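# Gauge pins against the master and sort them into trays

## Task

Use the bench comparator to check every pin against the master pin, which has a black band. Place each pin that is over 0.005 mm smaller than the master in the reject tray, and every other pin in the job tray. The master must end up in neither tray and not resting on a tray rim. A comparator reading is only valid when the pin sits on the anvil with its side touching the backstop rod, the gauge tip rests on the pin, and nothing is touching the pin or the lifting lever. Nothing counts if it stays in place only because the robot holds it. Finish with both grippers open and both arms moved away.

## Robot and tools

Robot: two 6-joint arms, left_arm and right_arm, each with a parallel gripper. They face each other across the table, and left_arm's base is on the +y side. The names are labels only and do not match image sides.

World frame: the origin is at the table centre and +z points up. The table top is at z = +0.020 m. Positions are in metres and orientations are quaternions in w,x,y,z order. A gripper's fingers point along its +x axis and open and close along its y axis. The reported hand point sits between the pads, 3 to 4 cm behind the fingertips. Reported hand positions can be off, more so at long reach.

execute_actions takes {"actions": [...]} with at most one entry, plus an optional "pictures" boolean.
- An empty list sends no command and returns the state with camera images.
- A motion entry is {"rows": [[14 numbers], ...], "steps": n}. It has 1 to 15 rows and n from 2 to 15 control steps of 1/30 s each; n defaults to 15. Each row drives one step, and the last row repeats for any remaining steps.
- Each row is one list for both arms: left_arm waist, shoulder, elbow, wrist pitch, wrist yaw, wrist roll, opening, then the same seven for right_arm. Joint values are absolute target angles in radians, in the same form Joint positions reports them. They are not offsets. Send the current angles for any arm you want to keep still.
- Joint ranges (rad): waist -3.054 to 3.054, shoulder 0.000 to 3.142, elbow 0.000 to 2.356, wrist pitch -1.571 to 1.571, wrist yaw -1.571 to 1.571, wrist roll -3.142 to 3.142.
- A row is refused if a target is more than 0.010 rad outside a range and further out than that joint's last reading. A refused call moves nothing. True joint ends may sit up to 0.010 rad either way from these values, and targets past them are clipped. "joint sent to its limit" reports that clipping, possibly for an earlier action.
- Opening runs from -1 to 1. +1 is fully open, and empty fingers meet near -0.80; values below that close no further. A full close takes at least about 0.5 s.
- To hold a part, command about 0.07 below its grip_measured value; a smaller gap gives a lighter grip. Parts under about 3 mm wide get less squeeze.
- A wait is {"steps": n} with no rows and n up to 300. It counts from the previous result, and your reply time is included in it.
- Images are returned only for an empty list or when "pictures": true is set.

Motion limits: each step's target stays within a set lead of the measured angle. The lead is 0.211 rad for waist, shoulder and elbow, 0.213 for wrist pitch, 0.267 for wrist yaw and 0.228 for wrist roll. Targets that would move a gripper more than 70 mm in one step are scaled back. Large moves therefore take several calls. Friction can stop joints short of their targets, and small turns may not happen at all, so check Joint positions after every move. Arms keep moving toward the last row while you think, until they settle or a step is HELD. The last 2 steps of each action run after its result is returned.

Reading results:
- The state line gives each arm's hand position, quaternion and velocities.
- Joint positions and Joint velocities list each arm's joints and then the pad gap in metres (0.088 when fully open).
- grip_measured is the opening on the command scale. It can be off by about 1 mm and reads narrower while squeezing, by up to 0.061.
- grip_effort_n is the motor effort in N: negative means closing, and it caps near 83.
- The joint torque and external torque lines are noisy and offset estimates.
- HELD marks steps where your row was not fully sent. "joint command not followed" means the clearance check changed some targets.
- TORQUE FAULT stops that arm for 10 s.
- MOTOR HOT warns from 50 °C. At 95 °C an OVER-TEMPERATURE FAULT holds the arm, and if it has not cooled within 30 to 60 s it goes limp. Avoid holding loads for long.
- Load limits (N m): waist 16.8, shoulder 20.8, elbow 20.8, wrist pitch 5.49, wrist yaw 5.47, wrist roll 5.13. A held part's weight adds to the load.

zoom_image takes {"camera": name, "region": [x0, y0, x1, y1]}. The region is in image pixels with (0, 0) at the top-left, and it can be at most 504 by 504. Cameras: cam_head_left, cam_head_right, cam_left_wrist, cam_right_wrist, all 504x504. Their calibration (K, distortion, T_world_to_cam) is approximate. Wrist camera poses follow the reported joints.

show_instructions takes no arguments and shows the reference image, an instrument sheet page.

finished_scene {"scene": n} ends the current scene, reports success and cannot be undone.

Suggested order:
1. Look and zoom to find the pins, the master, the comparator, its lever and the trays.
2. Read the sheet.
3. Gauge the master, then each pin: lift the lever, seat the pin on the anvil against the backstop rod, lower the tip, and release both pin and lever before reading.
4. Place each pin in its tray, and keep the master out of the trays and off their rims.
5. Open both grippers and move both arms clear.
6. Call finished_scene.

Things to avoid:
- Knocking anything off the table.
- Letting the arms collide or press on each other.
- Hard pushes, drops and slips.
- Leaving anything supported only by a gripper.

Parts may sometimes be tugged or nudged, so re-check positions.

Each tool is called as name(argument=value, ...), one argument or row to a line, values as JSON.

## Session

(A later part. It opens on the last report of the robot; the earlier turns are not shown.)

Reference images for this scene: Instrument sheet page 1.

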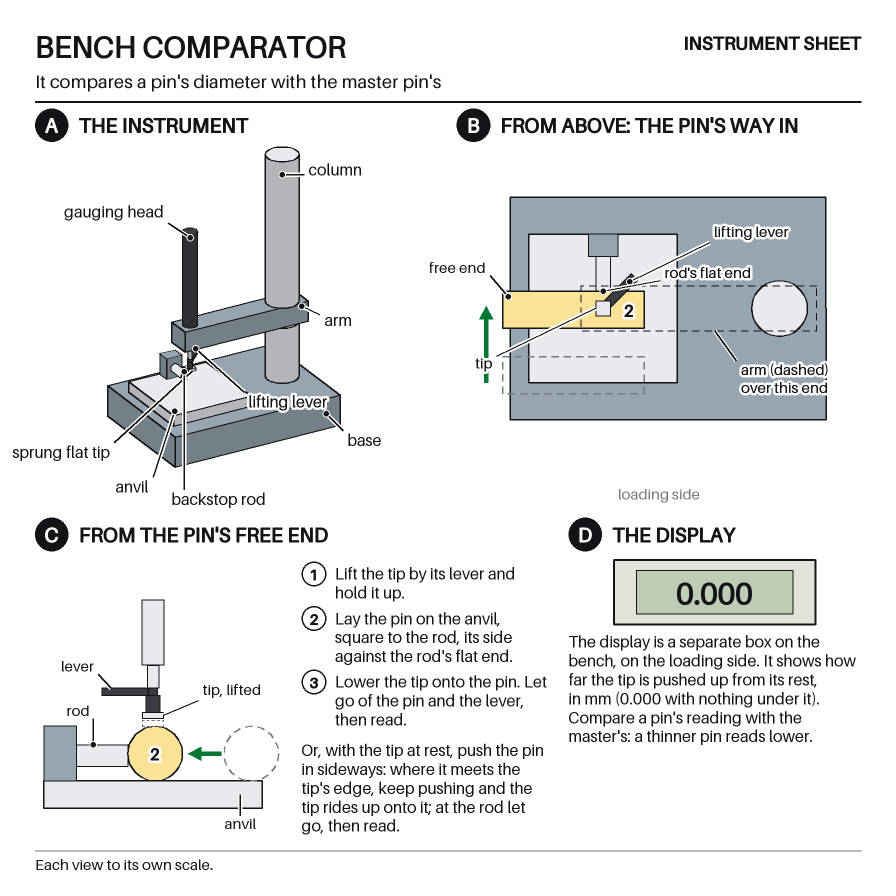

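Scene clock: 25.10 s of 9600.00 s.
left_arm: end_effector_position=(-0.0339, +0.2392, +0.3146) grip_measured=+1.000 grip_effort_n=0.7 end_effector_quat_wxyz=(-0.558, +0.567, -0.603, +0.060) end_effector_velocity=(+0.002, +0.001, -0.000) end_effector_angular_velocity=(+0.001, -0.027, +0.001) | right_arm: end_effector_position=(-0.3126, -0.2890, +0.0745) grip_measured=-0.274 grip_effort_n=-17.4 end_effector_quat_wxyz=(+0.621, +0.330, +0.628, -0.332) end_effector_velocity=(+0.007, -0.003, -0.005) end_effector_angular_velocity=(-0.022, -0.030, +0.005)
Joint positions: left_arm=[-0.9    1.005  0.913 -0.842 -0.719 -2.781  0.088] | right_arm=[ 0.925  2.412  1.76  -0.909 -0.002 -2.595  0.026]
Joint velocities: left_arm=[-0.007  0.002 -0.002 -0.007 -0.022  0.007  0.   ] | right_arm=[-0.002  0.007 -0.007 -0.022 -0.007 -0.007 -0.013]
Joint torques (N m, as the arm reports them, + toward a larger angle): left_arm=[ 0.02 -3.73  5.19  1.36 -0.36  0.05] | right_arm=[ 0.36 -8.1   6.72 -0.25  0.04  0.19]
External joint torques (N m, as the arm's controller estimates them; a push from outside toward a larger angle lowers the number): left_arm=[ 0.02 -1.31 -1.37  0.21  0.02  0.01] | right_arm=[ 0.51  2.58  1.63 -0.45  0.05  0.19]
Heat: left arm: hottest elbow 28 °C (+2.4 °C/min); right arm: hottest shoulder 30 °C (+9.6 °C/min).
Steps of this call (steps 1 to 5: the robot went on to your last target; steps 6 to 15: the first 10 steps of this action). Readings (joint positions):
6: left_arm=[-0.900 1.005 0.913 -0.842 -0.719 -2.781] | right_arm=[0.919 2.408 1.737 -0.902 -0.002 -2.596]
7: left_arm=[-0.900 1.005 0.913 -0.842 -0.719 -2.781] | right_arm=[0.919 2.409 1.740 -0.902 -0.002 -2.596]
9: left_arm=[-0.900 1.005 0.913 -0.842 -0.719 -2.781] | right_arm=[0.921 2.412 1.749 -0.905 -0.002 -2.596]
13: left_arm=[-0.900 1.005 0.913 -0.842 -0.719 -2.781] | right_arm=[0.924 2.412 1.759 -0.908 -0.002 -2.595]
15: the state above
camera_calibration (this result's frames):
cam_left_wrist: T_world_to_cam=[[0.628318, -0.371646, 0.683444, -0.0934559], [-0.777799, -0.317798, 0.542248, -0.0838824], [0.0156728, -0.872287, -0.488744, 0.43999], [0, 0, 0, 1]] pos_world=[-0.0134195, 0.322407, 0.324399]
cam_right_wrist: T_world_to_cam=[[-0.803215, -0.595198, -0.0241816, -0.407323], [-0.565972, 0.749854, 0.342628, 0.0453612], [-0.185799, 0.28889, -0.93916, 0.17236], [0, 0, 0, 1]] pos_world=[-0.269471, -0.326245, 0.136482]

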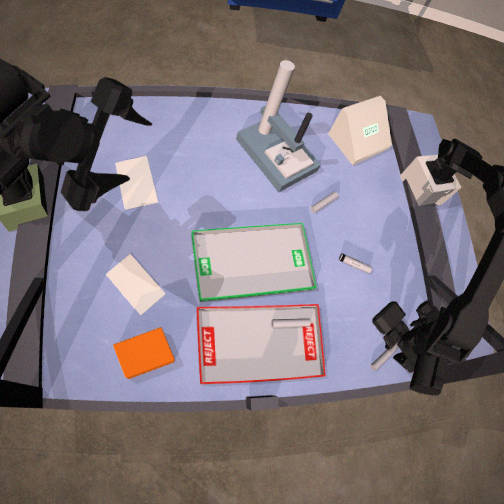

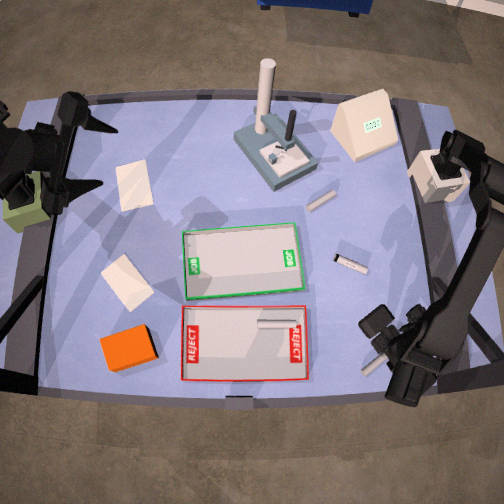

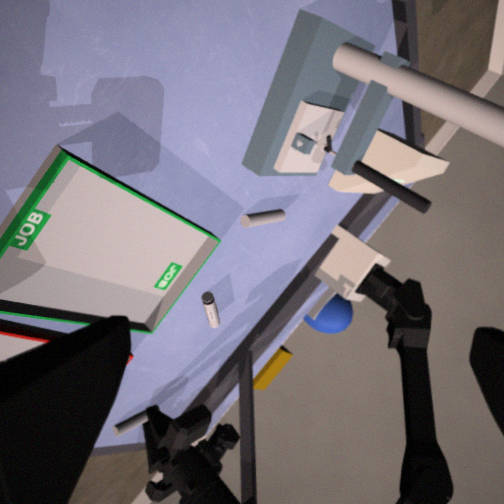

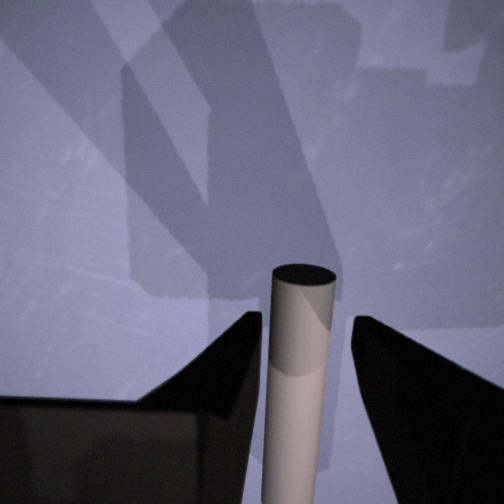

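execute_actions(
  actions=[
    {"rows":[[-0.899,1.0,0.9,-0.842,-0.718,-2.781,1,0.928,2.42,1.742,-0.912,0,-2.59,-0.3]],"steps":10},
  ],
)

Scene clock: 25.43 s of 9600.00 s.
left_arm: end_effector_position=(-0.0339, +0.2392, +0.3146) grip_measured=+1.000 grip_effort_n=0.7 end_effector_quat_wxyz=(-0.558, +0.567, -0.603, +0.060) end_effector_velocity=(+0.000, +0.002, -0.001) end_effector_angular_velocity=(+0.000, -0.004, +0.001) | right_arm: end_effector_position=(-0.3102, -0.2901, +0.0724) grip_measured=-0.296 grip_effort_n=-17.4 end_effector_quat_wxyz=(+0.625, +0.330, +0.625, -0.332) end_effector_velocity=(+0.008, -0.004, -0.006) end_effector_angular_velocity=(-0.020, -0.026, -0.010)
Joint positions: left_arm=[-0.9    1.005  0.913 -0.842 -0.719 -2.781  0.088] | right_arm=[ 0.925  2.414  1.754 -0.91  -0.002 -2.595  0.024]
Joint velocities: left_arm=[-0.007 -0.002 -0.002 -0.007 -0.007 -0.007  0.   ] | right_arm=[-0.002  0.002 -0.022 -0.007 -0.007  0.007 -0.   ]
Joint torques (N m, as the arm reports them, + toward a larger angle): left_arm=[ 0.   -3.74  5.19  1.36 -0.35  0.05] | right_arm=[ 0.37 -8.82  4.45 -0.23  0.04  0.19]
External joint torques (N m, as the arm's controller estimates them; a push from outside toward a larger angle lowers the number): left_arm=[ 0.01 -1.26 -1.38  0.23  0.03  0.01] | right_arm=[ 0.35  2.07 -0.78 -0.47  0.07  0.18]
Heat: left arm: hottest elbow 28 °C (+2.4 °C/min); right arm: hottest shoulder 30 °C (+9.4 °C/min).
Steps of this call (steps 1 to 2: the last 2 steps of your previous action; steps 3 to 10: the first 8 steps of this action). Readings (joint positions):
3: left_arm=[-0.900 1.005 0.913 -0.842 -0.719 -2.781] | right_arm=[0.925 2.414 1.760 -0.909 -0.002 -2.595]
4: left_arm=[-0.900 1.005 0.913 -0.842 -0.719 -2.781] | right_arm=[0.925 2.414 1.759 -0.909 -0.002 -2.595]
6: left_arm=[-0.900 1.005 0.913 -0.842 -0.719 -2.781] | right_arm=[0.925 2.414 1.757 -0.909 -0.002 -2.595]
10: the state above

execute_actions(
  actions=[
    {"rows":[[-0.899,1.0,0.9,-0.842,-0.718,-2.781,1,0.926,2.416,1.75,-0.91,0,-2.59,-0.36],[-0.899,1.0,0.9,-0.842,-0.718,-2.781,1,0.926,2.416,1.75,-0.91,0,-2.59,-0.4],[-0.899,1.0,0.9,-0.842,-0.718,-2.781,1,0.926,2.416,1.75,-0.91,0,-2.59,-0.43],[-0.899,1.0,0.9,-0.842,-0.718,-2.781,1,0.926,2.416,1.75,-0.91,0,-2.59,-0.46],[-0.899,1.0,0.9,-0.842,-0.718,-2.781,1,0.926,2.416,1.75,-0.91,0,-2.59,-0.5],[-0.899,1.0,0.9,-0.842,-0.718,-2.781,1,0.926,2.416,1.75,-0.91,0,-2.59,-0.58],[-0.899,1.0,0.9,-0.842,-0.718,-2.781,1,0.926,2.416,1.75,-0.91,0,-2.59,-0.58],[-0.899,1.0,0.9,-0.842,-0.718,-2.781,1,0.926,2.416,1.75,-0.91,0,-2.59,-0.58],[-0.899,1.0,0.9,-0.842,-0.718,-2.781,1,0.926,2.416,1.75,-0.91,0,-2.59,-0.58],[-0.899,1.0,0.9,-0.842,-0.718,-2.781,1,0.926,2.39,1.75,-0.91,0,-2.59,-0.58],[-0.899,1.0,0.9,-0.842,-0.718,-2.781,1,0.926,2.36,1.75,-0.92,0,-2.59,-0.58],[-0.899,1.0,0.9,-0.842,-0.718,-2.781,1,0.926,2.33,1.75,-0.94,0,-2.59,-0.58],[-0.899,1.0,0.9,-0.842,-0.718,-2.781,1,0.926,2.29,1.74,-0.97,0,-2.59,-0.58],[-0.899,1.0,0.9,-0.842,-0.718,-2.781,1,0.91,2.25,1.72,-1.0,0,-2.57,-0.58],[-0.899,1.0,0.9,-0.842,-0.718,-2.781,1,0.88,2.21,1.68,-1.01,0,-2.54,-0.58]],"steps":15},
  ],
)

execute_actions(
  actions=[
    {"rows":[[-0.899,1.0,0.9,-0.842,-0.718,-2.781,1,0.84,2.17,1.63,-1.01,0,-2.5,-0.58],[-0.899,1.0,0.9,-0.842,-0.718,-2.781,1,0.8,2.13,1.58,-1.0,0,-2.45,-0.58],[-0.899,1.0,0.9,-0.842,-0.718,-2.781,1,0.76,2.095,1.53,-0.99,0,-2.4,-0.58],[-0.899,1.0,0.9,-0.842,-0.718,-2.781,1,0.72,2.06,1.48,-0.98,0,-2.35,-0.58],[-0.899,1.0,0.9,-0.842,-0.718,-2.781,1,0.68,2.03,1.43,-0.96,0,-2.3,-0.58],[-0.899,1.0,0.9,-0.842,-0.718,-2.781,1,0.64,2.0,1.38,-0.94,0,-2.25,-0.58],[-0.899,1.0,0.9,-0.842,-0.718,-2.781,1,0.6,1.97,1.33,-0.92,0,-2.2,-0.58],[-0.899,1.0,0.9,-0.842,-0.718,-2.781,1,0.56,1.94,1.28,-0.9,0,-2.15,-0.58],[-0.899,1.0,0.9,-0.842,-0.718,-2.781,1,0.52,1.91,1.23,-0.88,0,-2.1,-0.58],[-0.899,1.0,0.9,-0.842,-0.718,-2.781,1,0.48,1.88,1.18,-0.86,0,-2.05,-0.58],[-0.899,1.0,0.9,-0.842,-0.718,-2.781,1,0.44,1.85,1.13,-0.845,0,-2.0,-0.58],[-0.899,1.0,0.9,-0.842,-0.718,-2.781,1,0.4,1.82,1.08,-0.83,0,-1.95,-0.58],[-0.899,1.0,0.9,-0.842,-0.718,-2.781,1,0.36,1.79,1.03,-0.81,0,-1.9,-0.58],[-0.899,1.0,0.9,-0.842,-0.718,-2.781,1,0.32,1.76,0.98,-0.79,0,-1.87,-0.58],[-0.899,1.0,0.9,-0.842,-0.718,-2.781,1,0.28,1.73,0.93,-0.77,0,-1.85,-0.58]],"steps":15},
  ],
)

execute_actions(
  actions=[
    {"rows":[[-0.899,1.0,0.9,-0.842,-0.718,-2.781,1,0.24,1.7,0.89,-0.76,0,-1.85,-0.58],[-0.899,1.0,0.9,-0.842,-0.718,-2.781,1,0.2,1.69,0.88,-0.76,0,-1.85,-0.58],[-0.899,1.0,0.9,-0.842,-0.718,-2.781,1,0.16,1.69,0.88,-0.76,0,-1.85,-0.58],[-0.899,1.0,0.9,-0.842,-0.718,-2.781,1,0.12,1.69,0.88,-0.76,0,-1.87,-0.58],[-0.899,1.0,0.9,-0.842,-0.718,-2.781,1,0.08,1.7,0.89,-0.76,0,-1.9,-0.58]],"steps":6},
  ],
)

execute_actions(
  actions=[
    {"rows":[[-0.899,1.0,0.9,-0.842,-0.718,-2.781,1,0.04,1.72,0.91,-0.755,0,-1.95,-0.58],[-0.899,1.0,0.9,-0.842,-0.718,-2.781,1,0.0,1.74,0.93,-0.75,0,-2.0,-0.58],[-0.899,1.0,0.9,-0.842,-0.718,-2.781,1,-0.05,1.76,0.95,-0.75,0,-2.03,-0.58],[-0.899,1.0,0.9,-0.842,-0.718,-2.781,1,-0.1,1.78,0.97,-0.75,0,-2.07,-0.58],[-0.899,1.0,0.9,-0.842,-0.718,-2.781,1,-0.14,1.8,0.985,-0.75,0,-2.1,-0.58],[-0.899,1.0,0.9,-0.842,-0.718,-2.781,1,-0.175,1.82,1.005,-0.75,0,-2.13,-0.58],[-0.899,1.0,0.9,-0.842,-0.718,-2.781,1,-0.2,1.835,1.022,-0.755,0,-2.145,-0.58],[-0.899,1.0,0.9,-0.842,-0.718,-2.781,1,-0.22,1.85,1.04,-0.755,0,-2.155,-0.58],[-0.899,1.0,0.9,-0.842,-0.718,-2.781,1,-0.235,1.865,1.055,-0.755,0,-2.165,-0.58],[-0.899,1.0,0.9,-0.842,-0.718,-2.781,1,-0.248,1.88,1.07,-0.755,0,-2.177,-0.58],[-0.899,1.0,0.9,-0.842,-0.718,-2.781,1,-0.26,1.895,1.085,-0.755,0,-2.188,-0.58],[-0.899,1.0,0.9,-0.842,-0.718,-2.781,1,-0.272,1.91,1.1,-0.755,0,-2.198,-0.58],[-0.899,1.0,0.9,-0.842,-0.718,-2.781,1,-0.281,1.925,1.115,-0.755,0,-2.207,-0.58],[-0.899,1.0,0.9,-0.842,-0.718,-2.781,1,-0.287,1.938,1.128,-0.755,0,-2.21,-0.58]],"steps":15},
  ],
)

execute_actions(
  actions=[
    {"rows":[[-0.899,1.0,0.9,-0.842,-0.718,-2.781,1,-0.287,1.94,1.13,-0.752,0,-2.21,-0.58],[-0.899,1.0,0.9,-0.842,-0.718,-2.781,1,-0.287,1.943,1.13,-0.75,0,-2.21,-0.58],[-0.899,1.0,0.9,-0.842,-0.718,-2.781,1,-0.287,1.946,1.13,-0.748,0,-2.21,-0.58],[-0.899,1.0,0.9,-0.842,-0.718,-2.781,1,-0.287,1.95,1.13,-0.745,0,-2.21,-0.58],[-0.899,1.0,0.9,-0.842,-0.718,-2.781,1,-0.287,1.954,1.13,-0.742,0,-2.21,-0.58],[-0.899,1.0,0.9,-0.842,-0.718,-2.781,1,-0.287,1.96,1.13,-0.74,0,-2.21,-0.58]],"steps":13},
  ],
  pictures=true,
)

Scene clock: 26.40 s of 9600.00 s.
left_arm: end_effector_position=(-0.0339, +0.2392, +0.3146) grip_measured=+1.000 grip_effort_n=0.7 end_effector_quat_wxyz=(-0.558, +0.567, -0.603, +0.060) end_effector_velocity=(+0.001, +0.001, -0.002) end_effector_angular_velocity=(+0.004, -0.006, +0.006) | right_arm: end_effector_position=(-0.3093, -0.2904, +0.0830) grip_measured=-0.516 grip_effort_n=-83.5 end_effector_quat_wxyz=(+0.622, +0.330, +0.628, -0.332) end_effector_velocity=(+0.063, -0.026, +0.177) end_effector_angular_velocity=(-0.023, -0.067, -0.010)
Joint positions: left_arm=[-0.9    1.005  0.913 -0.842 -0.719 -2.781  0.088] | right_arm=[ 0.925  2.387  1.75  -0.926 -0.002 -2.594  0.014]
Joint velocities: left_arm=[-0.002  0.002 -0.002 -0.007 -0.007 -0.007  0.   ] | right_arm=[-0.002 -0.486 -0.125 -0.432  0.007  0.007 -0.   ]
Joint torques (N m, as the arm reports them, + toward a larger angle): left_arm=[ 0.03 -3.72  5.19  1.36 -0.36  0.04] | right_arm=[  0.14 -14.78   5.6   -0.43   0.03   0.18]
External joint torques (N m, as the arm's controller estimates them; a push from outside toward a larger angle lowers the number): left_arm=[ 0.04 -1.32 -1.32  0.23  0.01  0.01] | right_arm=[ 0.15 -1.5  -0.37 -0.44  0.05  0.18]
Heat: left arm: hottest elbow 28 °C (+2.3 °C/min); right arm: hottest shoulder 30 °C (+9.1 °C/min).
Steps of this call (steps 1 to 2: the last 2 steps of your previous action; steps 3 to 15: the robot went on to your last target; step 16: nothing new was sent; steps 17 to 29: the first 13 steps of this action). Readings (joint positions):
17: left_arm=[-0.900 1.005 0.913 -0.842 -0.719 -2.781] | right_arm=[0.925 2.414 1.752 -0.910 -0.002 -2.595]
18: left_arm=[-0.900 1.005 0.913 -0.842 -0.719 -2.781] | right_arm=[0.925 2.414 1.752 -0.910 -0.002 -2.594]
20: left_arm=[-0.900 1.005 0.913 -0.842 -0.719 -2.781] | right_arm=[0.925 2.414 1.752 -0.910 -0.002 -2.594]
24: left_arm=[-0.900 1.005 0.913 -0.842 -0.719 -2.781] | right_arm=[0.925 2.414 1.752 -0.910 -0.002 -2.594]
29: the state above

Scene clock: 26.90 s of 9600.00 s.
left_arm: end_effector_position=(-0.0339, +0.2392, +0.3146) grip_measured=+1.000 grip_effort_n=0.7 end_effector_quat_wxyz=(-0.558, +0.567, -0.603, +0.060) end_effector_velocity=(+0.002, +0.001, -0.001) end_effector_angular_velocity=(+0.004, -0.015, +0.002) | right_arm: end_effector_position=(-0.1058, -0.2216, +0.1351) grip_measured=-0.516 grip_effort_n=-83.5 end_effector_quat_wxyz=(+0.383, +0.596, +0.380, -0.595) end_effector_velocity=(+0.511, -0.021, -0.082) end_effector_angular_velocity=(-0.147, -0.117, -2.632)
Joint positions: left_arm=[-0.9    1.005  0.913 -0.842 -0.719 -2.781  0.088] | right_arm=[ 0.457  1.885  1.169 -0.859  0.    -2.034  0.014]
Joint velocities: left_arm=[ 0.002 -0.002 -0.002 -0.007 -0.007  0.007  0.   ] | right_arm=[-1.189 -0.862 -1.541  0.491 -0.007  1.443 -0.   ]
Joint torques (N m, as the arm reports them, + toward a larger angle): left_arm=[ 0.03 -3.73  5.17  1.35 -0.36  0.05] | right_arm=[ 0.87 -8.62  4.93  0.13 -0.08  0.18]
External joint torques (N m, as the arm's controller estimates them; a push from outside toward a larger angle lowers the number): left_arm=[ 0.01 -1.27 -1.38  0.22  0.03  0.01] | right_arm=[ 0.04 -0.63 -0.37 -0.12  0.06  0.18]
Heat: left arm: hottest elbow 28 °C (+2.2 °C/min); right arm: hottest shoulder 30 °C (+8.9 °C/min).
Steps of this call (steps 1 to 2: the last 2 steps of your previous action; steps 3 to 15: the first 13 steps of this action). Readings (joint positions):
3: left_arm=[-0.900 1.005 0.913 -0.842 -0.719 -2.781] | right_arm=[0.915 2.298 1.706 -0.976 -0.003 -2.560]
4: left_arm=[-0.900 1.005 0.913 -0.842 -0.719 -2.781] | right_arm=[0.900 2.255 1.677 -0.983 -0.006 -2.533]
6: left_arm=[-0.900 1.005 0.913 -0.842 -0.719 -2.781] | right_arm=[0.843 2.164 1.608 -0.984 -0.007 -2.462]
10: left_arm=[-0.900 1.005 0.913 -0.842 -0.719 -2.781] | right_arm=[0.672 2.022 1.436 -0.940 -0.003 -2.286]
15: the state above

Scene clock: 27.10 s of 9600.00 s.
left_arm: end_effector_position=(-0.0339, +0.2392, +0.3146) grip_measured=+1.000 grip_effort_n=0.7 end_effector_quat_wxyz=(-0.558, +0.567, -0.603, +0.060) end_effector_velocity=(+0.003, +0.001, +0.001) end_effector_angular_velocity=(+0.004, -0.023, -0.006) | right_arm: end_effector_position=(-0.0182, -0.2299, +0.1259) grip_measured=-0.516 grip_effort_n=-83.5 end_effector_quat_wxyz=(+0.264, +0.658, +0.253, -0.658) end_effector_velocity=(+0.340, +0.025, -0.023) end_effector_angular_velocity=(-0.023, -0.003, -1.202)
Joint positions: left_arm=[-0.9    1.005  0.913 -0.842 -0.719 -2.781  0.088] | right_arm=[ 0.222  1.727  0.925 -0.784  0.    -1.88   0.014]
Joint velocities: left_arm=[ 0.002 -0.007 -0.002 -0.007 -0.007  0.022  0.   ] | right_arm=[-1.179 -0.359 -0.535  0.154 -0.007  0.022 -0.   ]
Joint torques (N m, as the arm reports them, + toward a larger angle): left_arm=[ 0.02 -3.73  5.19  1.36 -0.36  0.05] | right_arm=[-0.07 -5.93  5.38  0.52 -0.08  0.2 ]
External joint torques (N m, as the arm's controller estimates them; a push from outside toward a larger angle lowers the number): left_arm=[ 0.01 -1.26 -1.39  0.22  0.02  0.01] | right_arm=[-0.31 -0.07 -0.3  -0.09  0.01  0.16]
Heat: left arm: hottest elbow 28 °C (+2.2 °C/min); right arm: hottest shoulder 30 °C (+8.9 °C/min).
Steps of this call (steps 1 to 2: the last 2 steps of your previous action; steps 3 to 6: the first 4 steps of this action). Readings (joint positions):
3: left_arm=[-0.900 1.005 0.913 -0.842 -0.719 -2.781] | right_arm=[0.340 1.793 1.019 -0.803 0.000 -1.919]
4: left_arm=[-0.900 1.005 0.913 -0.842 -0.719 -2.781] | right_arm=[0.301 1.764 0.978 -0.793 0.000 -1.899]
6: the state above

Scene clock: 27.60 s of 9600.00 s.
left_arm: end_effector_position=(-0.0339, +0.2392, +0.3146) grip_measured=+1.000 grip_effort_n=0.7 end_effector_quat_wxyz=(-0.558, +0.567, -0.603, +0.060) end_effector_velocity=(+0.001, +0.001, +0.001) end_effector_angular_velocity=(-0.003, -0.001, +0.006) | right_arm: end_effector_position=(+0.1068, -0.1627, +0.1141) grip_measured=-0.516 grip_effort_n=-83.5 end_effector_quat_wxyz=(+0.198, +0.679, +0.200, -0.678) end_effector_velocity=(+0.114, +0.105, -0.034) end_effector_angular_velocity=(-0.016, +0.021, -0.019)
Joint positions: left_arm=[-0.9    1.005  0.913 -0.842 -0.719 -2.781  0.088] | right_arm=[-0.249  1.88   1.065 -0.753  0.    -2.172  0.014]
Joint velocities: left_arm=[-0.002 -0.002  0.002 -0.007 -0.007 -0.007  0.   ] | right_arm=[-0.364  0.442  0.447 -0.022 -0.022 -0.344 -0.   ]
Joint torques (N m, as the arm reports them, + toward a larger angle): left_arm=[ 0.01 -3.73  5.18  1.36 -0.36  0.05] | right_arm=[ 0.18 -5.51  6.53 -0.16 -0.07 -0.18]
External joint torques (N m, as the arm's controller estimates them; a push from outside toward a larger angle lowers the number): left_arm=[ 0.02 -1.28 -1.39  0.21  0.02  0.01] | right_arm=[-0.2   1.52  1.82 -0.35  0.02 -0.18]
Heat: left arm: hottest elbow 28 °C (+2.2 °C/min); right arm: hottest shoulder 30 °C (+8.7 °C/min).
Steps of this call (steps 1 to 2: the last 2 steps of your previous action; steps 3 to 15: the first 13 steps of this action). Readings (joint positions):
3: left_arm=[-0.900 1.005 0.913 -0.842 -0.719 -2.781] | right_arm=[0.117 1.716 0.905 -0.767 0.001 -1.895]
4: left_arm=[-0.900 1.005 0.913 -0.842 -0.719 -2.781] | right_arm=[0.088 1.718 0.906 -0.763 0.001 -1.921]
6: left_arm=[-0.900 1.005 0.913 -0.842 -0.719 -2.781] | right_arm=[0.019 1.735 0.922 -0.760 -0.002 -1.982]
10: left_arm=[-0.900 1.005 0.913 -0.842 -0.719 -2.781] | right_arm=[-0.142 1.803 0.987 -0.753 -0.001 -2.097]
15: the state above

Scene clock: 28.03 s of 9600.00 s.
left_arm: end_effector_position=(-0.0339, +0.2392, +0.3146) grip_measured=+1.000 grip_effort_n=0.7 end_effector_quat_wxyz=(-0.558, +0.567, -0.603, +0.060) end_effector_velocity=(+0.000, -0.000, +0.001) end_effector_angular_velocity=(-0.007, -0.006, -0.003) | right_arm: end_effector_position=(+0.1186, -0.1493, +0.1053) grip_measured=-0.516 grip_effort_n=-83.5 end_effector_quat_wxyz=(+0.199, +0.678, +0.198, -0.679) end_effector_velocity=(+0.002, -0.006, -0.001) end_effector_angular_velocity=(-0.027, -0.006, +0.034)
Joint positions: left_arm=[-0.9    1.005  0.913 -0.842 -0.719 -2.781  0.088] | right_arm=[-0.284  1.947  1.119 -0.745 -0.    -2.205  0.014]
Joint velocities: left_arm=[-0.002 -0.002 -0.002  0.007 -0.007  0.007  0.   ] | right_arm=[-0.002  0.002 -0.002 -0.022  0.007 -0.037 -0.   ]
Joint torques (N m, as the arm reports them, + toward a larger angle): left_arm=[ 0.02 -3.73  5.17  1.36 -0.36  0.05] | right_arm=[-0.3  -5.29  6.49  0.19 -0.06 -0.17]
External joint torques (N m, as the arm's controller estimates them; a push from outside toward a larger angle lowers the number): left_arm=[ 0.02 -1.3  -1.38  0.22  0.02  0.01] | right_arm=[-0.35  2.3   1.69 -0.04 -0.01 -0.17]
Heat: left arm: hottest elbow 28 °C (+2.1 °C/min); right arm: hottest shoulder 30 °C (+8.6 °C/min).
Steps of this call (steps 1 to 2: the last 2 steps of your previous action; steps 3 to 13: the first 11 steps of this action). Readings (joint positions):
3: left_arm=[-0.900 1.005 0.913 -0.842 -0.719 -2.781] | right_arm=[-0.276 1.916 1.102 -0.753 0.000 -2.194]
4: left_arm=[-0.900 1.005 0.913 -0.842 -0.719 -2.781] | right_arm=[-0.280 1.923 1.108 -0.753 0.000 -2.198]
6: left_arm=[-0.900 1.005 0.913 -0.842 -0.719 -2.781] | right_arm=[-0.283 1.932 1.114 -0.753 0.000 -2.202]
10: left_arm=[-0.900 1.005 0.913 -0.842 -0.719 -2.781] | right_arm=[-0.283 1.946 1.119 -0.746 -0.000 -2.205]
13: the state above
camera_calibration (this result's frames):
cam_left_wrist: T_world_to_cam=[[0.628318, -0.371646, 0.683444, -0.0934559], [-0.777799, -0.317798, 0.542248, -0.0838824], [0.0156728, -0.872287, -0.488744, 0.43999], [0, 0, 0, 1]] pos_world=[-0.0134195, 0.322407, 0.324399]
cam_right_wrist: T_world_to_cam=[[-0.572576, 0.819221, -0.0321563, 0.207524], [0.766372, 0.548748, 0.33399, -0.0130352], [0.291257, 0.166591, -0.942028, 0.166544], [0, 0, 0, 1]] pos_world=[0.0803057, -0.190599, 0.167916]

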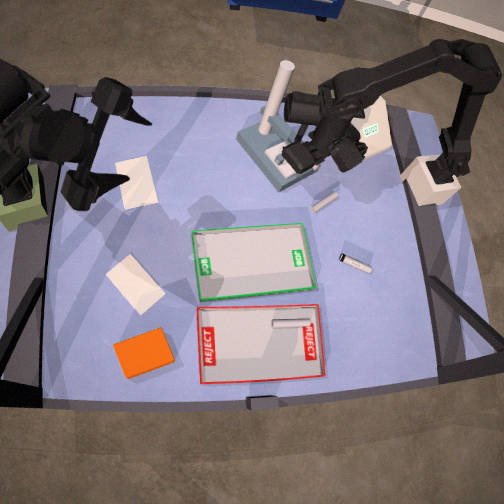

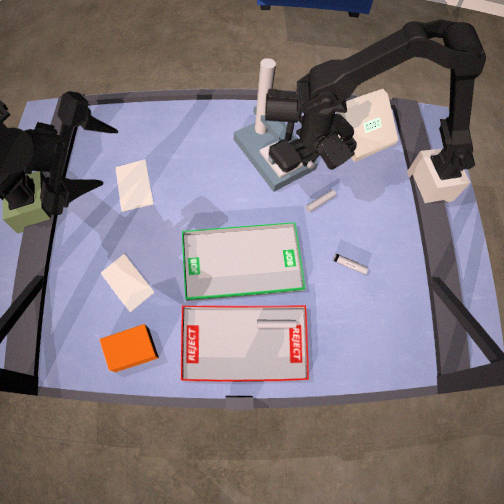

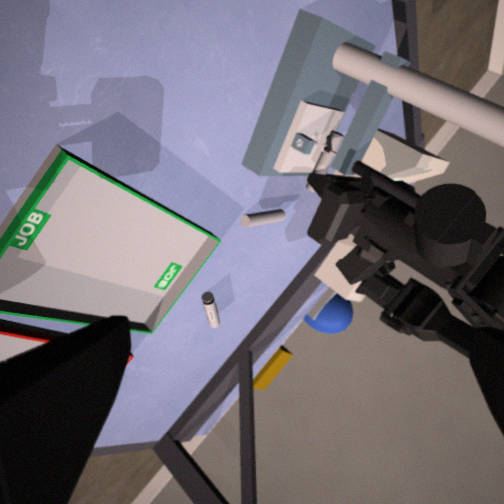

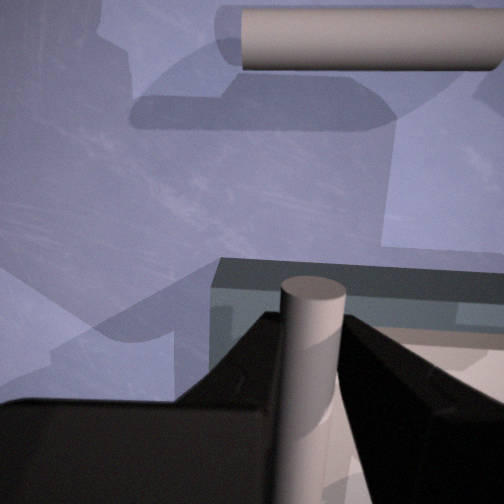

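execute_actions(
  actions=[
    {"rows":[[-0.899,1.0,0.9,-0.842,-0.718,-2.781,1,-0.273,1.96,1.141,-0.748,0,-2.2,-0.58],[-0.899,1.0,0.9,-0.842,-0.718,-2.781,1,-0.271,1.966,1.152,-0.752,0,-2.196,-0.58],[-0.899,1.0,0.9,-0.842,-0.718,-2.781,1,-0.266,1.974,1.164,-0.756,0,-2.191,-0.58],[-0.899,1.0,0.9,-0.842,-0.718,-2.781,1,-0.261,1.982,1.175,-0.76,0,-2.186,-0.58],[-0.899,1.0,0.9,-0.842,-0.718,-2.781,1,-0.256,1.99,1.187,-0.764,0,-2.181,-0.58],[-0.899,1.0,0.9,-0.842,-0.718,-2.781,1,-0.251,1.998,1.199,-0.768,0,-2.176,-0.58],[-0.899,1.0,0.9,-0.842,-0.718,-2.781,1,-0.246,2.006,1.21,-0.772,0,-2.171,-0.58],[-0.899,1.0,0.9,-0.842,-0.718,-2.781,1,-0.246,2.006,1.21,-0.772,0,-2.171,-0.58],[-0.899,1.0,0.9,-0.842,-0.718,-2.781,1,-0.241,2.013,1.222,-0.776,0,-2.166,-0.58],[-0.899,1.0,0.9,-0.842,-0.718,-2.781,1,-0.241,2.013,1.222,-0.776,0,-2.166,-0.58],[-0.899,1.0,0.9,-0.842,-0.718,-2.781,1,-0.241,2.013,1.222,-0.776,0,-2.166,-0.58],[-0.899,1.0,0.9,-0.842,-0.718,-2.781,1,-0.234,2.02,1.233,-0.78,0,-2.16,-0.58]],"steps":14},
  ],
)

execute_actions(
  actions=[
    {"rows":[[-0.899,1.0,0.9,-0.842,-0.718,-2.781,1,-0.227,2.027,1.244,-0.784,0,-2.154,-0.58],[-0.899,1.0,0.9,-0.842,-0.718,-2.781,1,-0.227,2.027,1.244,-0.784,0,-2.154,-0.58],[-0.899,1.0,0.9,-0.842,-0.718,-2.781,1,-0.227,2.027,1.244,-0.784,0,-2.154,-0.58],[-0.899,1.0,0.9,-0.842,-0.718,-2.781,1,-0.22,2.034,1.255,-0.788,0,-2.155,-0.58],[-0.899,1.0,0.9,-0.842,-0.718,-2.781,1,-0.22,2.034,1.255,-0.788,0,-2.155,-0.58],[-0.899,1.0,0.9,-0.842,-0.718,-2.781,1,-0.22,2.034,1.255,-0.788,0,-2.155,-0.58],[-0.899,1.0,0.9,-0.842,-0.718,-2.781,1,-0.22,2.034,1.255,-0.788,0,-2.155,-0.58],[-0.899,1.0,0.9,-0.842,-0.718,-2.781,1,-0.217,2.039,1.264,-0.791,0,-2.158,-0.58],[-0.899,1.0,0.9,-0.842,-0.718,-2.781,1,-0.217,2.039,1.264,-0.791,0,-2.158,-0.58],[-0.899,1.0,0.9,-0.842,-0.718,-2.781,1,-0.217,2.039,1.264,-0.791,0,-2.166,-0.58]],"steps":15},
  ],
)

execute_actions(
  actions=[
    {"rows":[[-0.899,1.0,0.9,-0.842,-0.718,-2.781,1,-0.223,2.03,1.257,-0.792,0,-2.16,-0.5],[-0.899,1.0,0.9,-0.842,-0.718,-2.781,1,-0.223,2.03,1.257,-0.792,0,-2.16,-0.5],[-0.899,1.0,0.9,-0.842,-0.718,-2.781,1,-0.223,2.03,1.257,-0.792,0,-2.16,-0.45],[-0.899,1.0,0.9,-0.842,-0.718,-2.781,1,-0.223,2.03,1.257,-0.792,0,-2.16,-0.45],[-0.899,1.0,0.9,-0.842,-0.718,-2.781,1,-0.223,2.03,1.257,-0.792,0,-2.16,-0.25]],"steps":15},
  ],
)

execute_actions(
  actions=[
    {"steps":10},
  ],
  pictures=true,
)

zoom_image(
  camera="cam_head_right",
  region=[340,100,400,150],
)

zoom_image(
  camera="cam_right_wrist",
  region=[250,400,400,504],
)

Scene clock: 28.97 s of 9600.00 s.
left_arm: end_effector_position=(-0.0339, +0.2392, +0.3146) grip_measured=+1.000 grip_effort_n=0.7 end_effector_quat_wxyz=(-0.558, +0.567, -0.603, +0.060) end_effector_velocity=(+0.000, +0.002, -0.001) end_effector_angular_velocity=(+0.000, -0.004, +0.001) | right_arm: end_effector_position=(+0.1066, -0.1298, +0.1067) grip_measured=-0.516 grip_effort_n=-83.5 end_effector_quat_wxyz=(+0.199, +0.678, +0.202, -0.678) end_effector_velocity=(-0.020, +0.013, +0.000) end_effector_angular_velocity=(-0.086, -0.005, -0.034)
Joint positions: left_arm=[-0.9    1.005  0.913 -0.842 -0.719 -2.781  0.088] | right_arm=[-0.246  2.001  1.206 -0.772 -0.    -2.172  0.014]
Joint velocities: left_arm=[-0.007 -0.002 -0.002 -0.007 -0.007 -0.007  0.   ] | right_arm=[ 0.061  0.1    0.154 -0.139  0.007  0.095 -0.   ]
Joint torques (N m, as the arm reports them, + toward a larger angle): left_arm=[ 0.03 -3.74  5.17  1.35 -0.36  0.05] | right_arm=[ 0.69 -6.02  6.74 -0.15 -0.06  0.16]
External joint torques (N m, as the arm's controller estimates them; a push from outside toward a larger angle lowers the number): left_arm=[ 0.04 -1.31 -1.34  0.22  0.02  0.01] | right_arm=[ 0.55  1.9   1.84 -0.4  -0.02  0.18]
Heat: left arm: hottest elbow 28 °C (+2.1 °C/min); right arm: hottest shoulder 31 °C (+10.4 °C/min).
Steps of this call (steps 1 to 2: the last 2 steps of your previous action; steps 3 to 15: the robot went on to your last target; step 16: nothing new was sent; steps 17 to 28: the first 12 steps of this action). Readings (joint positions):
17: left_arm=[-0.900 1.005 0.913 -0.842 -0.719 -2.781] | right_arm=[-0.283 1.947 1.121 -0.745 -0.000 -2.205]
18: left_arm=[-0.900 1.005 0.913 -0.842 -0.719 -2.781] | right_arm=[-0.283 1.949 1.124 -0.747 -0.000 -2.205]
20: left_arm=[-0.900 1.005 0.913 -0.842 -0.719 -2.781] | right_arm=[-0.278 1.958 1.139 -0.752 -0.000 -2.201]
24: left_arm=[-0.900 1.005 0.913 -0.842 -0.719 -2.781] | right_arm=[-0.259 1.984 1.180 -0.763 -0.000 -2.184]
28: the state above

Scene clock: 29.47 s of 9600.00 s.
left_arm: end_effector_position=(-0.0339, +0.2392, +0.3146) grip_measured=+1.000 grip_effort_n=0.7 end_effector_quat_wxyz=(-0.558, +0.567, -0.603, +0.060) end_effector_velocity=(+0.000, +0.002, -0.002) end_effector_angular_velocity=(+0.011, -0.005, -0.011) | right_arm: end_effector_position=(+0.1007, -0.1227, +0.1072) grip_measured=-0.516 grip_effort_n=-83.5 end_effector_quat_wxyz=(+0.203, +0.679, +0.201, -0.676) end_effector_velocity=(+0.002, +0.000, -0.001) end_effector_angular_velocity=(-0.007, -0.007, -0.010)
Joint positions: left_arm=[-0.9    1.005  0.913 -0.842 -0.719 -2.781  0.088] | right_arm=[-0.227  2.028  1.249 -0.794  0.004 -2.159  0.014]
Joint velocities: left_arm=[-0.002 -0.007 -0.007 -0.007  0.007  0.007  0.   ] | right_arm=[-0.002  0.007  0.007 -0.007  0.007  0.007 -0.   ]
Joint torques (N m, as the arm reports them, + toward a larger angle): left_arm=[ 0.01 -3.74  5.18  1.36 -0.36  0.05] | right_arm=[ 1.07 -6.12  7.01  0.14 -0.23 -0.2 ]
External joint torques (N m, as the arm's controller estimates them; a push from outside toward a larger angle lowers the number): left_arm=[ 0.02 -1.3  -1.36  0.22  0.01  0.01] | right_arm=[ 1.06  2.19  2.06 -0.11 -0.19 -0.19]
Heat: left arm: hottest elbow 28 °C (+2.0 °C/min); right arm: hottest shoulder 31 °C (+10.2 °C/min).
Steps of this call (steps 1 to 2: the last 2 steps of your previous action; steps 3 to 15: the first 13 steps of this action). Readings (joint positions):
3: left_arm=[-0.900 1.005 0.913 -0.842 -0.719 -2.781] | right_arm=[-0.243 2.008 1.217 -0.782 0.002 -2.165]
4: left_arm=[-0.900 1.005 0.913 -0.842 -0.719 -2.781] | right_arm=[-0.241 2.011 1.221 -0.785 0.003 -2.163]
6: left_arm=[-0.900 1.005 0.913 -0.842 -0.719 -2.781] | right_arm=[-0.238 2.015 1.228 -0.785 0.003 -2.160]
10: left_arm=[-0.900 1.005 0.913 -0.842 -0.719 -2.781] | right_arm=[-0.228 2.023 1.242 -0.787 0.003 -2.160]
15: the state above

Scene clock: 29.97 s of 9600.00 s.
left_arm: end_effector_position=(-0.0339, +0.2392, +0.3146) grip_measured=+1.000 grip_effort_n=0.7 end_effector_quat_wxyz=(-0.558, +0.567, -0.603, +0.060) end_effector_velocity=(+0.003, +0.003, -0.004) end_effector_angular_velocity=(+0.016, -0.015, +0.006) | right_arm: end_effector_position=(+0.1005, -0.1225, +0.1072) grip_measured=-0.263 grip_effort_n=16.0 end_effector_quat_wxyz=(+0.203, +0.678, +0.202, -0.677) end_effector_velocity=(+0.002, -0.002, +0.000) end_effector_angular_velocity=(-0.007, -0.007, +0.005)
Joint positions: left_arm=[-0.9    1.005  0.913 -0.842 -0.719 -2.781  0.088] | right_arm=[-0.226  2.028  1.25  -0.794  0.003 -2.159  0.026]
Joint velocities: left_arm=[-0.002 -0.002 -0.007 -0.022 -0.007 -0.007  0.   ] | right_arm=[-0.002 -0.002 -0.002 -0.007  0.007 -0.007  0.005]
Joint torques (N m, as the arm reports them, + toward a larger angle): left_arm=[ 0.02 -3.74  5.16  1.36 -0.36  0.05] | right_arm=[ 0.42 -7.06  6.24  0.06 -0.18 -0.02]
External joint torques (N m, as the arm's controller estimates them; a push from outside toward a larger angle lowers the number): left_arm=[ 0.03 -1.34 -1.32  0.23  0.01  0.01] | right_arm=[ 0.43  1.28  1.29 -0.18 -0.14 -0.02]
Heat: left arm: hottest elbow 28 °C (+2.0 °C/min); right arm: hottest shoulder 31 °C (+10.0 °C/min).
Steps of this call (steps 1 to 2: the last 2 steps of your previous action; steps 3 to 15: the first 13 steps of this action). Readings (joint positions):
3: left_arm=[-0.900 1.005 0.913 -0.842 -0.719 -2.781] | right_arm=[-0.227 2.028 1.249 -0.795 0.004 -2.159]
4: left_arm=[-0.900 1.005 0.913 -0.842 -0.719 -2.781] | right_arm=[-0.227 2.028 1.249 -0.795 0.004 -2.159]
6: left_arm=[-0.900 1.005 0.913 -0.842 -0.719 -2.781] | right_arm=[-0.227 2.028 1.249 -0.795 0.004 -2.159]
10: left_arm=[-0.900 1.005 0.913 -0.842 -0.719 -2.781] | right_arm=[-0.226 2.028 1.249 -0.794 0.003 -2.159]
15: the state above

Scene clock: 30.30 s of 9600.00 s.
left_arm: end_effector_position=(-0.0339, +0.2392, +0.3146) grip_measured=+1.000 grip_effort_n=0.7 end_effector_quat_wxyz=(-0.558, +0.567, -0.603, +0.060) end_effector_velocity=(-0.001, +0.002, -0.002) end_effector_angular_velocity=(+0.011, -0.005, -0.011) | right_arm: end_effector_position=(+0.1005, -0.1225, +0.1072) grip_measured=-0.253 grip_effort_n=15.6 end_effector_quat_wxyz=(+0.203, +0.678, +0.202, -0.677) end_effector_velocity=(+0.002, +0.003, +0.001) end_effector_angular_velocity=(+0.012, +0.007, -0.000)
Joint positions: left_arm=[-0.9    1.005  0.913 -0.842 -0.719 -2.781  0.088] | right_arm=[-0.226  2.028  1.25  -0.794  0.003 -2.159  0.027]
Joint velocities: left_arm=[-0.002 -0.002 -0.002 -0.007  0.007  0.007  0.   ] | right_arm=[-0.007 -0.002  0.002  0.007 -0.007 -0.007 -0.   ]
Joint torques (N m, as the arm reports them, + toward a larger angle): left_arm=[ 0.03 -3.72  5.19  1.35 -0.36  0.05] | right_arm=[ 0.41 -7.05  6.23  0.06 -0.18 -0.02]
External joint torques (N m, as the arm's controller estimates them; a push from outside toward a larger angle lowers the number): left_arm=[ 0.02 -1.29 -1.34  0.22  0.02  0.01] | right_arm=[ 0.45  1.23  1.27 -0.2  -0.14 -0.02]
Heat: left arm: hottest elbow 28 °C (+2.0 °C/min); right arm: hottest shoulder 31 °C (+9.9 °C/min).
Kept back: nothing.
Steps of this call (steps 1 to 2: the last 2 steps of your previous action; steps 3 to 10: the robot went on to your last target). Readings (joint positions):
1: left_arm=[-0.900 1.005 0.913 -0.842 -0.719 -2.781] | right_arm=[-0.226 2.028 1.250 -0.794 0.003 -2.159]
2: left_arm=[-0.900 1.005 0.913 -0.842 -0.719 -2.781] | right_arm=[-0.226 2.028 1.250 -0.794 0.003 -2.159]
4: left_arm=[-0.900 1.005 0.913 -0.842 -0.719 -2.781] | right_arm=[-0.226 2.028 1.250 -0.794 0.003 -2.159]
8: left_arm=[-0.900 1.005 0.913 -0.842 -0.719 -2.781] | right_arm=[-0.226 2.028 1.250 -0.794 0.003 -2.159]
10: the state above
camera_calibration (this result's frames):
cam_left_wrist: T_world_to_cam=[[0.628318, -0.371646, 0.683444, -0.0934559], [-0.777799, -0.317798, 0.542248, -0.0838824], [0.0156728, -0.872287, -0.488744, 0.43999], [0, 0, 0, 1]] pos_world=[-0.0134195, 0.322407, 0.324399]
cam_right_wrist: T_world_to_cam=[[-0.582112, 0.812388, -0.0342347, 0.175604], [0.758649, 0.557792, 0.33663, -0.0129125], [0.29257, 0.169984, -0.941014, 0.16927], [0, 0, 0, 1]] pos_world=[0.0624941, -0.16423, 0.169644]

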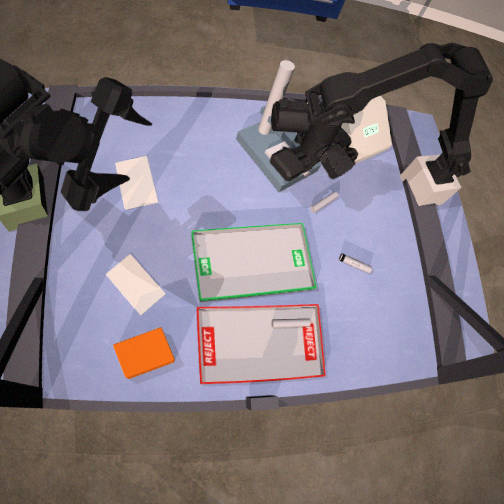

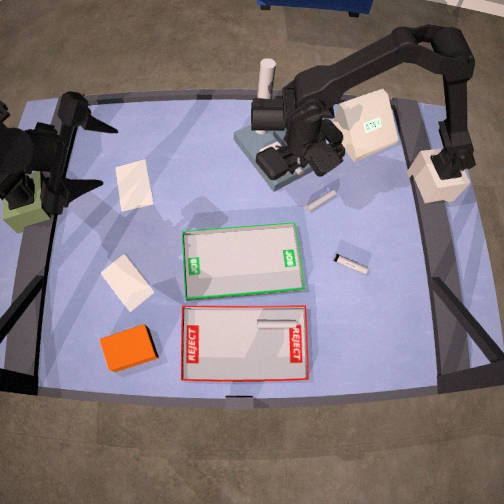

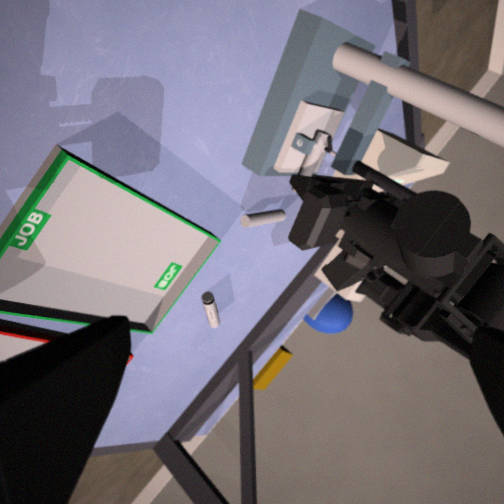

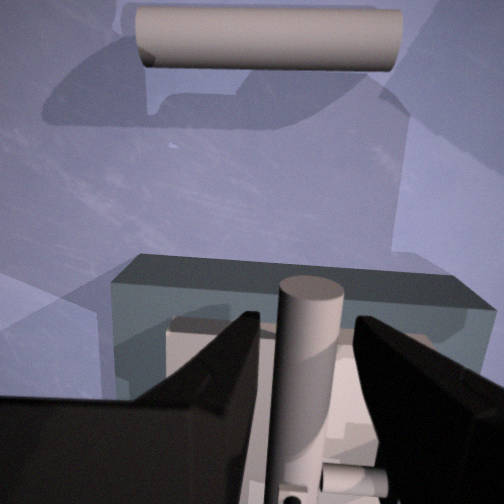

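Region (340, 100, 400, 150) of cam_head_right's 504x504 image, scaled by 8.400, with more detail than that image has.

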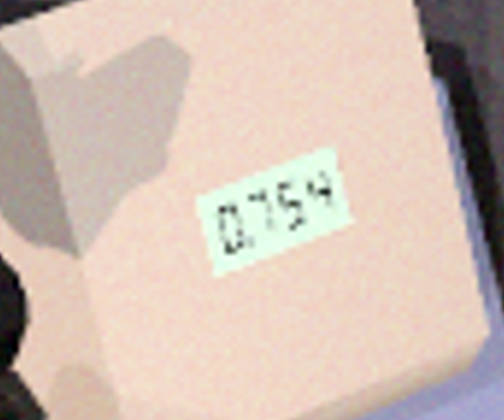

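Region (250, 400, 400, 504) of cam_right_wrist's 504x504 image, scaled by 3.360, with more detail than that image has; it fills the top 349 rows of this view, and the rest is white.

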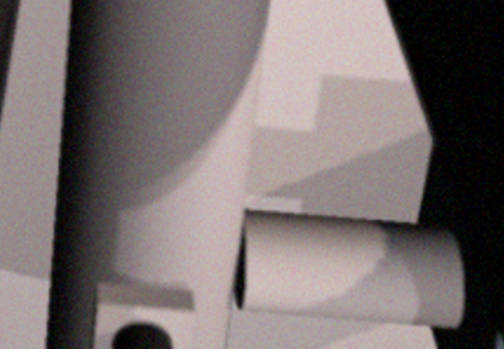

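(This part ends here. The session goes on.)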